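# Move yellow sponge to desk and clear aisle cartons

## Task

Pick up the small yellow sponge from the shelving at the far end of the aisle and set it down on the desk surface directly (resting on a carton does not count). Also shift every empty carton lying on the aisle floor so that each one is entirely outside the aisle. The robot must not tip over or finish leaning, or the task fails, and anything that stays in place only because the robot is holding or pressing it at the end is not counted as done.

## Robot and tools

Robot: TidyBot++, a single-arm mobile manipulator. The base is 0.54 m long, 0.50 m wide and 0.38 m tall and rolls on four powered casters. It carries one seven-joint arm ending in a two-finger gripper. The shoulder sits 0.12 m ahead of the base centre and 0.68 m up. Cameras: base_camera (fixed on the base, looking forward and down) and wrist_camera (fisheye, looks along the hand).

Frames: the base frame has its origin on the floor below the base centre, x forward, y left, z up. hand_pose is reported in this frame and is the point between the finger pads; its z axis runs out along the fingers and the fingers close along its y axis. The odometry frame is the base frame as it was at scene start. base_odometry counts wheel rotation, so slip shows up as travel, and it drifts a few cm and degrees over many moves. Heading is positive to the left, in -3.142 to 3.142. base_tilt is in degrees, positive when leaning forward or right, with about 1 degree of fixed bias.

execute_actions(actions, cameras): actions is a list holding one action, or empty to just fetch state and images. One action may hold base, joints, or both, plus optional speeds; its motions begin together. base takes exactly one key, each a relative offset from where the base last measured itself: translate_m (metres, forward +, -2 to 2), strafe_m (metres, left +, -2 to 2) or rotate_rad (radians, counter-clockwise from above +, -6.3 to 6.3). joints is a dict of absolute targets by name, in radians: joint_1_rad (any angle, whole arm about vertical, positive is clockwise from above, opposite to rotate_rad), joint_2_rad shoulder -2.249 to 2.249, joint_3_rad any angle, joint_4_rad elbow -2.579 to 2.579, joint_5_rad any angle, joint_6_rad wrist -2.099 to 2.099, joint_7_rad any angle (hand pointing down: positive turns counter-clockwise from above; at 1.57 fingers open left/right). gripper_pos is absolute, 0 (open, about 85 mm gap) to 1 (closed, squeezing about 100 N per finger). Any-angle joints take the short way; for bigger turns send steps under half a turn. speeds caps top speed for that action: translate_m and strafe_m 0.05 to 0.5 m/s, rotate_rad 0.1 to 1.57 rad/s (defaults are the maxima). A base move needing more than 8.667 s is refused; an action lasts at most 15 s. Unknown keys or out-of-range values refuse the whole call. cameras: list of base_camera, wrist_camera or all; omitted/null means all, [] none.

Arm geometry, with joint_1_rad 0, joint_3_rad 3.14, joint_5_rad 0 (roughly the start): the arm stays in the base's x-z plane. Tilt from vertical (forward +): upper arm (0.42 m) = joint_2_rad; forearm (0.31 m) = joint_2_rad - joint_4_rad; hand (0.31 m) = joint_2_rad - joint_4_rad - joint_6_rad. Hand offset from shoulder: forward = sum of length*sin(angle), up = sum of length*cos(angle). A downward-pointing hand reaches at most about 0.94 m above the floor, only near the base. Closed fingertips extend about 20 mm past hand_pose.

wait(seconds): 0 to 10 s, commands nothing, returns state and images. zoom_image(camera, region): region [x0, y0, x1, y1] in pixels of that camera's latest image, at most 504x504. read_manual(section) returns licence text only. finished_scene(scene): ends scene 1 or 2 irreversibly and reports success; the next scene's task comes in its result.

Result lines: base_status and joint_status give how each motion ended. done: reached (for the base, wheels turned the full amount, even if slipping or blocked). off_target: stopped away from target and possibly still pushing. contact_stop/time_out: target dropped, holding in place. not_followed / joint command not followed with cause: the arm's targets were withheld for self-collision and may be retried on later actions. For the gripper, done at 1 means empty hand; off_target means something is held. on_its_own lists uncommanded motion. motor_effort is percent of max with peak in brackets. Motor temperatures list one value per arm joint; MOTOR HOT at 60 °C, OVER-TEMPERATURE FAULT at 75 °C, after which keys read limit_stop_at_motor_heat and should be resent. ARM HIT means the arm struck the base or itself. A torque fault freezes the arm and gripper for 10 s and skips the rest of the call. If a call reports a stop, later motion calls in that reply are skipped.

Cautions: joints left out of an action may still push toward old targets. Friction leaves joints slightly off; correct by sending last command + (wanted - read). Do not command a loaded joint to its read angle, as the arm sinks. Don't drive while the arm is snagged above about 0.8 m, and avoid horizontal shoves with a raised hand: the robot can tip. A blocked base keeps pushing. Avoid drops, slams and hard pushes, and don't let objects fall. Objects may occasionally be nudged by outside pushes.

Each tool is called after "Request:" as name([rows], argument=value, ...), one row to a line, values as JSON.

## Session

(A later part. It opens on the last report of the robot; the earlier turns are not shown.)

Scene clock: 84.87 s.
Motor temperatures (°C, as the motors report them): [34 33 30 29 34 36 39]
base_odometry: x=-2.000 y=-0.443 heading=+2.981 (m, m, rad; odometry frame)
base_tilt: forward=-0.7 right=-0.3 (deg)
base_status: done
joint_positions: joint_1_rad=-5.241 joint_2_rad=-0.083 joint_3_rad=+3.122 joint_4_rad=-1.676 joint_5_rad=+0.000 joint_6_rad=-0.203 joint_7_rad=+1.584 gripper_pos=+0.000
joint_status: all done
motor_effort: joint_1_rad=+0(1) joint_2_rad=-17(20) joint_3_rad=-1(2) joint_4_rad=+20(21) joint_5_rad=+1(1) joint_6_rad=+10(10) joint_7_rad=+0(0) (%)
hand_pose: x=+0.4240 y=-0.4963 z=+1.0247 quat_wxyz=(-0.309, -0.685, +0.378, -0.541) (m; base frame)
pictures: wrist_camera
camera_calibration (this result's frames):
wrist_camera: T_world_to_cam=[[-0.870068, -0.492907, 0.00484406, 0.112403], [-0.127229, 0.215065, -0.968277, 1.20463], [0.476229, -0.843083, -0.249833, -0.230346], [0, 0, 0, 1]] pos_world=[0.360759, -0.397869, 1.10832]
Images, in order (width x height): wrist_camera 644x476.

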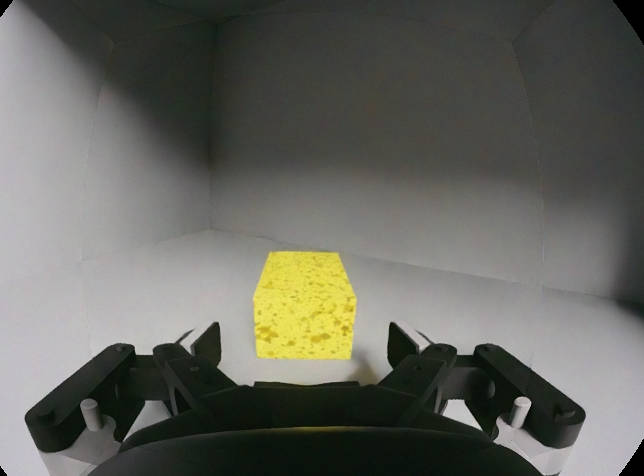

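Request:
execute_actions([
  {"joints":{"joint_2_rad":0.125,"joint_4_rad":-1.445}},
], cameras=["wrist_camera"])

Request:
execute_actions([
  {"joints":{"gripper_pos":1}},
], cameras=["wrist_camera"])

Scene clock: 87.17 s.
Motor temperatures (°C, as the motors report them): [34 33 30 29 34 36 39]
base_odometry: x=-2.000 y=-0.443 heading=+2.981 (m, m, rad; odometry frame)
base_tilt: forward=-0.7 right=-0.3 (deg)
base_status: not commanded
joint_positions: joint_1_rad=-5.241 joint_2_rad=+0.127 joint_3_rad=+3.122 joint_4_rad=-1.464 joint_5_rad=+0.000 joint_6_rad=-0.200 joint_7_rad=+1.584 gripper_pos=+0.000
joint_status: all done
motor_effort: joint_1_rad=+0(0) joint_2_rad=-24(27) joint_3_rad=-1(1) joint_4_rad=+20(22) joint_5_rad=+1(1) joint_6_rad=+10(11) joint_7_rad=+0(0) (%)
hand_pose: x=+0.4690 y=-0.5728 z=+1.0247 quat_wxyz=(-0.309, -0.683, +0.379, -0.543) (m; base frame)
pictures: wrist_camera
camera_calibration (this result's frames):
wrist_camera: T_world_to_cam=[[-0.870129, -0.492823, 0.000670161, 0.118182], [-0.121572, 0.21333, -0.969387, 1.22428], [0.477593, -0.843573, -0.245538, -0.321479], [0, 0, 0, 1]] pos_world=[0.405208, -0.474124, 1.10779]
Images, in order (width x height): wrist_camera 644x476.

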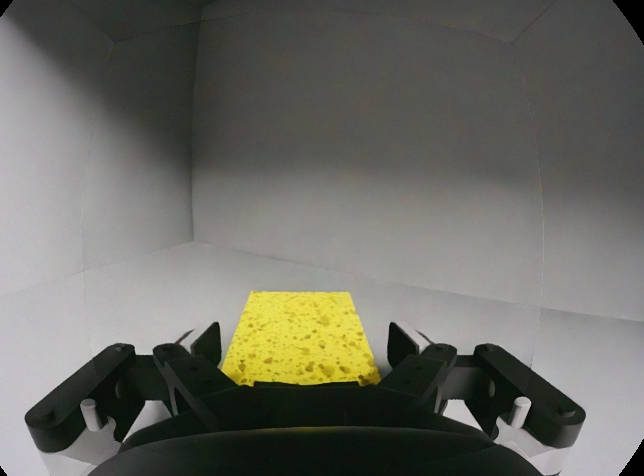

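Scene clock: 88.27 s.
Motor temperatures (°C, as the motors report them): [34 33 30 29 34 36 39]
base_odometry: x=-2.000 y=-0.443 heading=+2.981 (m, m, rad; odometry frame)
base_tilt: forward=-0.7 right=-0.3 (deg)
base_status: not commanded
joint_positions: joint_1_rad=-5.241 joint_2_rad=+0.127 joint_3_rad=+3.122 joint_4_rad=-1.463 joint_5_rad=+0.000 joint_6_rad=-0.200 joint_7_rad=+1.584 gripper_pos=+0.380
joint_status: gripper_pos off_target (ended at +0.380, target +1.000)
motor_effort: joint_1_rad=+0(0) joint_2_rad=-25(25) joint_3_rad=-1(1) joint_4_rad=+20(20) joint_5_rad=+1(1) joint_6_rad=+10(10) joint_7_rad=+0(0) (%)
hand_pose: x=+0.4690 y=-0.5728 z=+1.0251 quat_wxyz=(-0.309, -0.682, +0.378, -0.544) (m; base frame)
pictures: wrist_camera
camera_calibration (this result's frames):
wrist_camera: T_world_to_cam=[[-0.870131, -0.49282, 0.000638161, 0.118218], [-0.121074, 0.212515, -0.969628, 1.2243], [0.477717, -0.84378, -0.244584, -0.322586], [0, 0, 0, 1]] pos_world=[0.405202, -0.474115, 1.10814]
Images, in order (width x height): wrist_camera 644x476.

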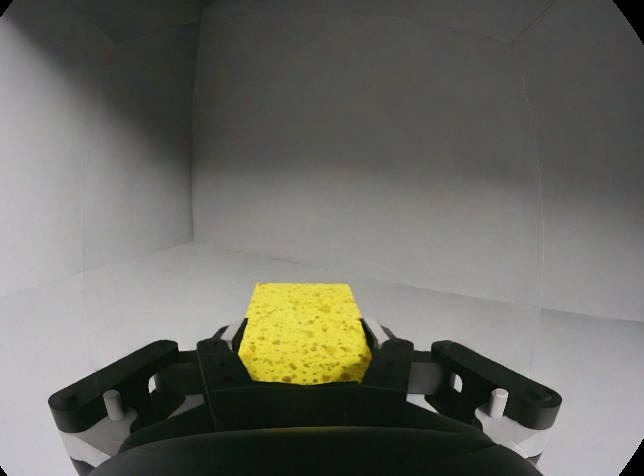

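Request:
execute_actions([
  {"base":{"strafe_m":0.1},"joints":{"joint_2_rad":-0.6,"joint_4_rad":-1.75,"joint_6_rad":-0.5}},
], cameras=[])

Request:
execute_actions([
  {"base":{"translate_m":-2.0},"joints":{"joint_1_rad":-6.3}},
], cameras=["base_camera"])

Request:
execute_actions([
  {"base":{"rotate_rad":3.1416},"joints":{"joint_4_rad":-2.2,"joint_6_rad":-0.2}},
])

Scene clock: 91.43 s.
Motor temperatures (°C, as the motors report them): [34 33 30 29 34 36 39]
base_odometry: x=-2.015 y=-0.542 heading=+2.981 (m, m, rad; odometry frame)
base_tilt: forward=-0.7 right=-0.4 (deg)
base_status: done
joint_positions: joint_1_rad=-5.245 joint_2_rad=-0.595 joint_3_rad=+3.122 joint_4_rad=-1.730 joint_5_rad=+0.000 joint_6_rad=-0.474 joint_7_rad=+1.584 gripper_pos=+0.380
joint_status: all done
motor_effort: joint_1_rad=+0(2) joint_2_rad=+0(29) joint_3_rad=+0(2) joint_4_rad=+19(20) joint_5_rad=+1(1) joint_6_rad=+10(10) joint_7_rad=+0(1) (%)
hand_pose: x=+0.3122 y=-0.3038 z=+1.1509 quat_wxyz=(-0.346, -0.632, +0.345, -0.601) (m; base frame)
pictures: none
No camera images: the call's "cameras" was empty. Leave "cameras" out to get every camera's image.

Scene clock: 96.80 s.
Motor temperatures (°C, as the motors report them): [34 33 30 29 34 36 39]
base_odometry: x=-0.041 y=-0.862 heading=+2.981 (m, m, rad; odometry frame)
base_tilt: forward=-0.7 right=-0.4 (deg)
base_status: done
joint_positions: joint_1_rad=-6.281 joint_2_rad=-0.601 joint_3_rad=+3.122 joint_4_rad=-1.733 joint_5_rad=+0.000 joint_6_rad=-0.477 joint_7_rad=+1.584 gripper_pos=+0.380
joint_status: all done
motor_effort: joint_1_rad=+0(0) joint_2_rad=+1(3) joint_3_rad=+0(3) joint_4_rad=+18(19) joint_5_rad=+1(1) joint_6_rad=+11(10) joint_7_rad=+0(0) (%)
hand_pose: x=+0.4767 y=+0.0115 z=+1.1499 quat_wxyz=(-0.003, -0.721, -0.013, -0.693) (m; base frame)
pictures: base_camera
Images, in order (width x height): base_camera 644x364.

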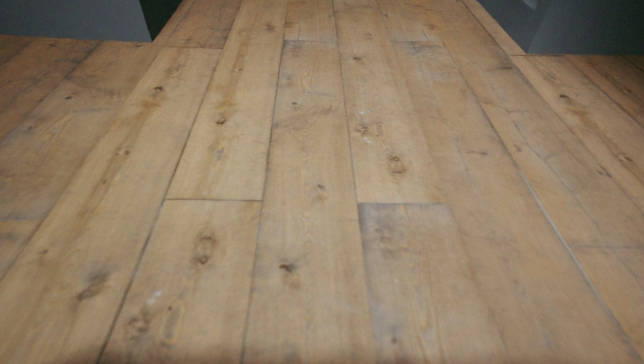

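Scene clock: 100.10 s.
Motor temperatures (°C, as the motors report them): [34 32 30 29 34 36 39]
base_odometry: x=-0.041 y=-0.862 heading=-0.161 (m, m, rad; odometry frame)
base_tilt: forward=-0.7 right=-0.4 (deg)
base_status: done
joint_positions: joint_1_rad=-6.283 joint_2_rad=-0.601 joint_3_rad=+3.122 joint_4_rad=-2.184 joint_5_rad=+0.000 joint_6_rad=-0.228 joint_7_rad=+1.584 gripper_pos=+0.380
joint_status: all done
motor_effort: joint_1_rad=+0(1) joint_2_rad=-1(3) joint_3_rad=+0(1) joint_4_rad=+20(21) joint_5_rad=+1(0) joint_6_rad=+10(11) joint_7_rad=+0(0) (%)
hand_pose: x=+0.4976 y=+0.0104 z=+0.9506 quat_wxyz=(-0.003, -0.787, -0.015, -0.617) (m; base frame)
pictures: base_camera, wrist_camera
camera_calibration (this result's frames):
wrist_camera: T_world_to_cam=[[-0.0163845, -0.99976, 0.0145536, -0.00223023], [-0.264779, -0.00969749, -0.96426, 1.10022], [0.96417, -0.0196524, -0.264557, -0.0940403], [0, 0, 0, 1]] pos_world=[0.38195, 0.00659157, 1.03605]
Images, in order (width x height): base_camera 644x364, wrist_camera 644x476.

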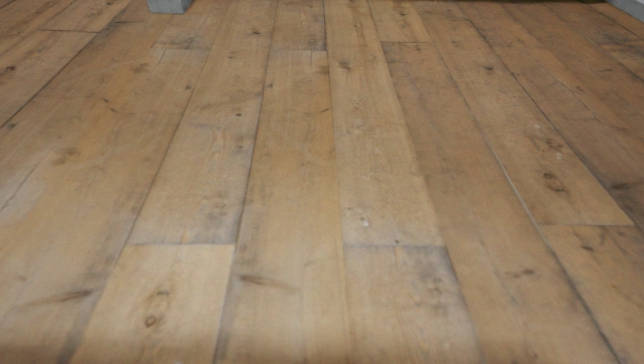

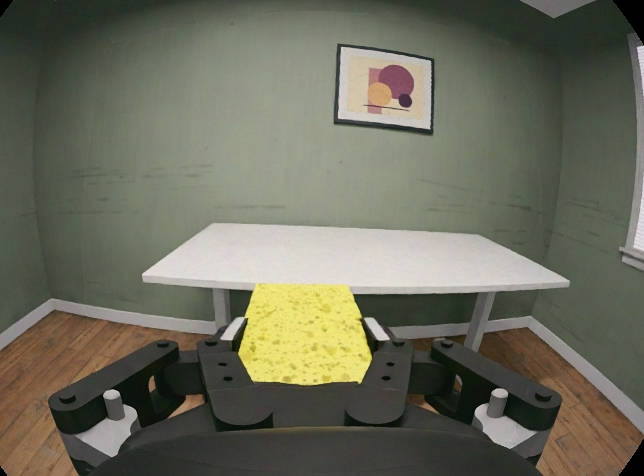

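Request:
execute_actions([
  {"base":{"translate_m":0.4}},
], cameras=["wrist_camera"])

Request:
execute_actions([
  {"base":{"translate_m":0.3},"joints":{"joint_2_rad":0.105,"joint_4_rad":-2.06,"joint_6_rad":0.41}},
], cameras=["wrist_camera"])

Scene clock: 102.93 s.
Motor temperatures (°C, as the motors report them): [34 32 30 29 34 36 39]
base_odometry: x=+0.354 y=-0.926 heading=-0.161 (m, m, rad; odometry frame)
base_tilt: forward=-0.7 right=-0.4 (deg)
base_status: done
joint_positions: joint_1_rad=-6.283 joint_2_rad=-0.595 joint_3_rad=+3.122 joint_4_rad=-2.184 joint_5_rad=+0.000 joint_6_rad=-0.226 joint_7_rad=+1.584 gripper_pos=+0.380
joint_status: not commanded
motor_effort: joint_1_rad=+0(0) joint_2_rad=-1(4) joint_3_rad=+0(1) joint_4_rad=+20(21) joint_5_rad=+1(1) joint_6_rad=+10(10) joint_7_rad=+1(0) (%)
hand_pose: x=+0.4993 y=+0.0104 z=+0.9489 quat_wxyz=(-0.003, -0.788, -0.015, -0.616) (m; base frame)
pictures: wrist_camera
camera_calibration (this result's frames):
wrist_camera: T_world_to_cam=[[-0.0162559, -0.999762, 0.0145804, -0.00224067], [-0.268314, -0.00968569, -0.963283, 1.0999], [0.963194, -0.0195711, -0.268093, -0.0922473], [0, 0, 0, 1]] pos_world=[0.383936, 0.0066078, 1.03482]
Images, in order (width x height): wrist_camera 644x476.

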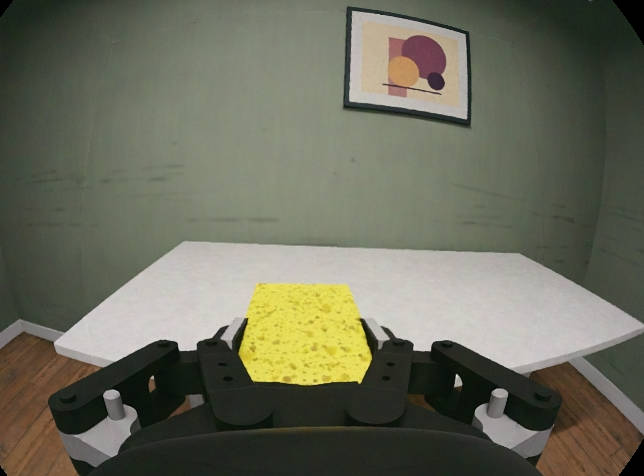

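Scene clock: 104.90 s.
Motor temperatures (°C, as the motors report them): [34 32 30 29 34 36 39]
base_odometry: x=+0.650 y=-0.974 heading=-0.160 (m, m, rad; odometry frame)
base_tilt: forward=-0.6 right=-0.4 (deg)
base_status: done
joint_positions: joint_1_rad=-6.283 joint_2_rad=+0.105 joint_3_rad=+3.122 joint_4_rad=-2.081 joint_5_rad=+0.000 joint_6_rad=+0.382 joint_7_rad=+1.584 gripper_pos=+0.380
joint_status: all done
motor_effort: joint_1_rad=+0(0) joint_2_rad=-22(23) joint_3_rad=-1(1) joint_4_rad=+18(19) joint_5_rad=+1(1) joint_6_rad=+9(10) joint_7_rad=+0(0) (%)
hand_pose: x=+0.7225 y=+0.0126 z=+0.8469 quat_wxyz=(+0.003, -0.784, -0.012, -0.620) (m; base frame)
pictures: wrist_camera
camera_calibration (this result's frames):
wrist_camera: T_world_to_cam=[[-0.0132792, -0.999911, 0.00129645, 0.0141703], [-0.257571, 0.00216783, -0.966257, 1.05619], [0.966168, -0.0131651, -0.257577, -0.345663], [0, 0, 0, 1]] pos_world=[0.606201, 0.00732869, 0.931499]
Images, in order (width x height): wrist_camera 644x476.

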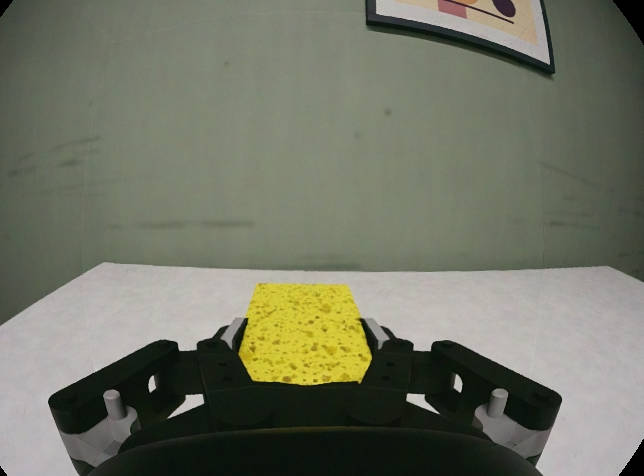

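Request:
execute_actions([
  {"joints":{"joint_2_rad":0.33,"joint_6_rad":0.64}},
], cameras=["wrist_camera"])

Request:
execute_actions([
  {"joints":{"joint_2_rad":0.38,"joint_6_rad":0.69}},
], cameras=["wrist_camera"])

Scene clock: 106.90 s.
Motor temperatures (°C, as the motors report them): [34 32 30 29 34 36 39]
base_odometry: x=+0.650 y=-0.974 heading=-0.160 (m, m, rad; odometry frame)
base_tilt: forward=-0.6 right=-0.4 (deg)
base_status: not commanded
joint_positions: joint_1_rad=-6.283 joint_2_rad=+0.333 joint_3_rad=+3.122 joint_4_rad=-2.079 joint_5_rad=+0.000 joint_6_rad=+0.611 joint_7_rad=+1.584 gripper_pos=+0.380
joint_status: all done
motor_effort: joint_1_rad=+0(0) joint_2_rad=-26(29) joint_3_rad=-1(1) joint_4_rad=+15(17) joint_5_rad=+1(1) joint_6_rad=+10(10) joint_7_rad=+1(1) (%)
hand_pose: x=+0.7688 y=+0.0126 z=+0.7742 quat_wxyz=(+0.004, -0.784, -0.010, -0.621) (m; base frame)
pictures: wrist_camera
camera_calibration (this result's frames):
wrist_camera: T_world_to_cam=[[-0.0143218, -0.999893, -0.00306255, 0.0190454], [-0.254854, 0.00661204, -0.966957, 0.996267], [0.966873, -0.0130681, -0.254921, -0.411752], [0, 0, 0, 1]] pos_world=[0.652287, 0.00707523, 0.858441]
Images, in order (width x height): wrist_camera 644x476.

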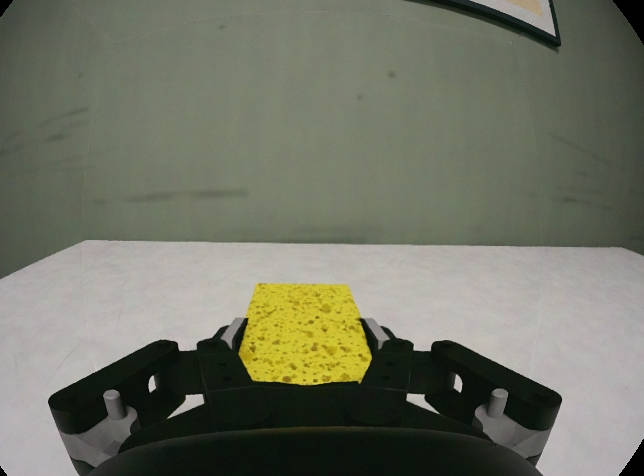

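Scene clock: 107.70 s.
Motor temperatures (°C, as the motors report them): [34 32 30 29 34 36 39]
base_odometry: x=+0.650 y=-0.974 heading=-0.160 (m, m, rad; odometry frame)
base_tilt: forward=-0.6 right=-0.4 (deg)
base_status: not commanded
joint_positions: joint_1_rad=-6.283 joint_2_rad=+0.374 joint_3_rad=+3.122 joint_4_rad=-2.079 joint_5_rad=+0.000 joint_6_rad=+0.663 joint_7_rad=+1.584 gripper_pos=+0.380
joint_status: all done
motor_effort: joint_1_rad=+0(0) joint_2_rad=-28(29) joint_3_rad=-1(1) joint_4_rad=+14(15) joint_5_rad=+1(1) joint_6_rad=+10(11) joint_7_rad=+0(0) (%)
hand_pose: x=+0.7760 y=+0.0125 z=+0.7629 quat_wxyz=(+0.004, -0.780, -0.010, -0.625) (m; base frame)
pictures: wrist_camera
camera_calibration (this result's frames):
wrist_camera: T_world_to_cam=[[-0.0146484, -0.999884, -0.00414132, 0.0201437], [-0.244898, 0.00760334, -0.969519, 0.981335], [0.969438, -0.0131877, -0.244981, -0.431197], [0, 0, 0, 1]] pos_world=[0.658641, 0.0069934, 0.845872]
Images, in order (width x height): wrist_camera 644x476.

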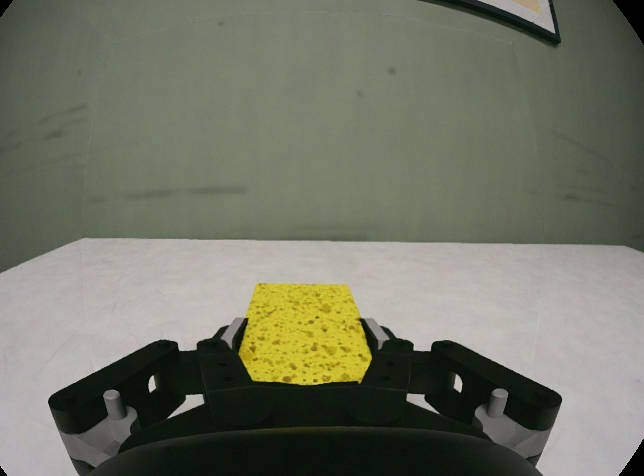

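Request:
execute_actions([
  {"joints":{"joint_2_rad":0.43,"joint_6_rad":0.73}},
], cameras=[])

Scene clock: 108.83 s.
Motor temperatures (°C, as the motors report them): [34 32 30 29 34 36 39]
base_odometry: x=+0.650 y=-0.974 heading=-0.160 (m, m, rad; odometry frame)
base_tilt: forward=-0.6 right=-0.4 (deg)
base_status: not commanded
joint_positions: joint_1_rad=-6.283 joint_2_rad=+0.411 joint_3_rad=+3.122 joint_4_rad=-2.075 joint_5_rad=+0.000 joint_6_rad=+0.712 joint_7_rad=+1.584 gripper_pos=+0.380
joint_status: all done
motor_effort: joint_1_rad=+0(0) joint_2_rad=-27(29) joint_3_rad=-1(1) joint_4_rad=+13(14) joint_5_rad=+1(0) joint_6_rad=+9(10) joint_7_rad=+0(0) (%)
hand_pose: x=+0.7833 y=+0.0125 z=+0.7553 quat_wxyz=(+0.005, -0.775, -0.009, -0.631) (m; base frame)
pictures: none
No camera images: the call's "cameras" was empty. Leave "cameras" out to get every camera's image.

Contact signs. Release.

Request:
execute_actions([
  {"joints":{"gripper_pos":0,"joint_2_rad":0.41}},
], cameras=[])

Request:
execute_actions([
  {"base":{"translate_m":-0.15},"joints":{"joint_2_rad":0.3}},
], cameras=["wrist_camera"])

Request:
finished_scene(scene=1)

Scene clock: 110.63 s.
Motor temperatures (°C, as the motors report them): [34 33 30 29 34 36 39]
base_odometry: x=+0.650 y=-0.974 heading=-0.160 (m, m, rad; odometry frame)
base_tilt: forward=-0.6 right=-0.4 (deg)
base_status: not commanded
joint_positions: joint_1_rad=-6.283 joint_2_rad=+0.410 joint_3_rad=+3.122 joint_4_rad=-2.075 joint_5_rad=+0.000 joint_6_rad=+0.712 joint_7_rad=+1.584 gripper_pos=+0.000
joint_status: all done
motor_effort: joint_1_rad=+0(0) joint_2_rad=-29(29) joint_3_rad=-1(1) joint_4_rad=+14(14) joint_5_rad=+1(1) joint_6_rad=+9(10) joint_7_rad=+1(0) (%)
hand_pose: x=+0.7832 y=+0.0125 z=+0.7565 quat_wxyz=(+0.005, -0.775, -0.009, -0.632) (m; base frame)
pictures: none
No camera images: the call's "cameras" was empty. Leave "cameras" out to get every camera's image.

Scene clock: 112.07 s.
Motor temperatures (°C, as the motors report them): [34 33 30 29 34 36 39]
base_odometry: x=+0.502 y=-0.950 heading=-0.160 (m, m, rad; odometry frame)
base_tilt: forward=-0.7 right=-0.4 (deg)
base_status: done
joint_positions: joint_1_rad=-6.284 joint_2_rad=+0.295 joint_3_rad=+3.122 joint_4_rad=-2.072 joint_5_rad=-0.001 joint_6_rad=+0.712 joint_7_rad=+1.584 gripper_pos=+0.000
joint_status: all done
motor_effort: joint_1_rad=+0(2) joint_2_rad=-26(31) joint_3_rad=-1(2) joint_4_rad=+15(16) joint_5_rad=+1(1) joint_6_rad=+10(10) joint_7_rad=+1(0) (%)
hand_pose: x=+0.7709 y=+0.0130 z=+0.8336 quat_wxyz=(+0.004, -0.736, -0.010, -0.677) (m; base frame)
pictures: wrist_camera
camera_calibration (this result's frames):
wrist_camera: T_world_to_cam=[[-0.0135341, -0.999882, -0.00733218, 0.0226774], [-0.111782, 0.00879986, -0.993694, 0.966158], [0.993641, -0.0126292, -0.111888, -0.53853], [0, 0, 0, 1]] pos_world=[0.643411, 0.00737147, 0.899977]
Images, in order (width x height): wrist_camera 644x476.

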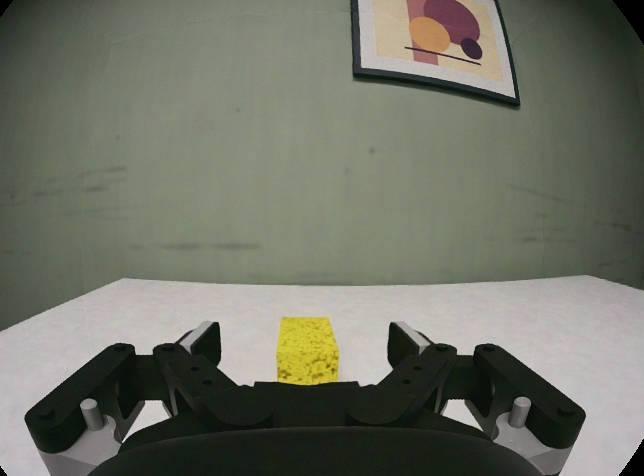

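The scene is finished: the task was done.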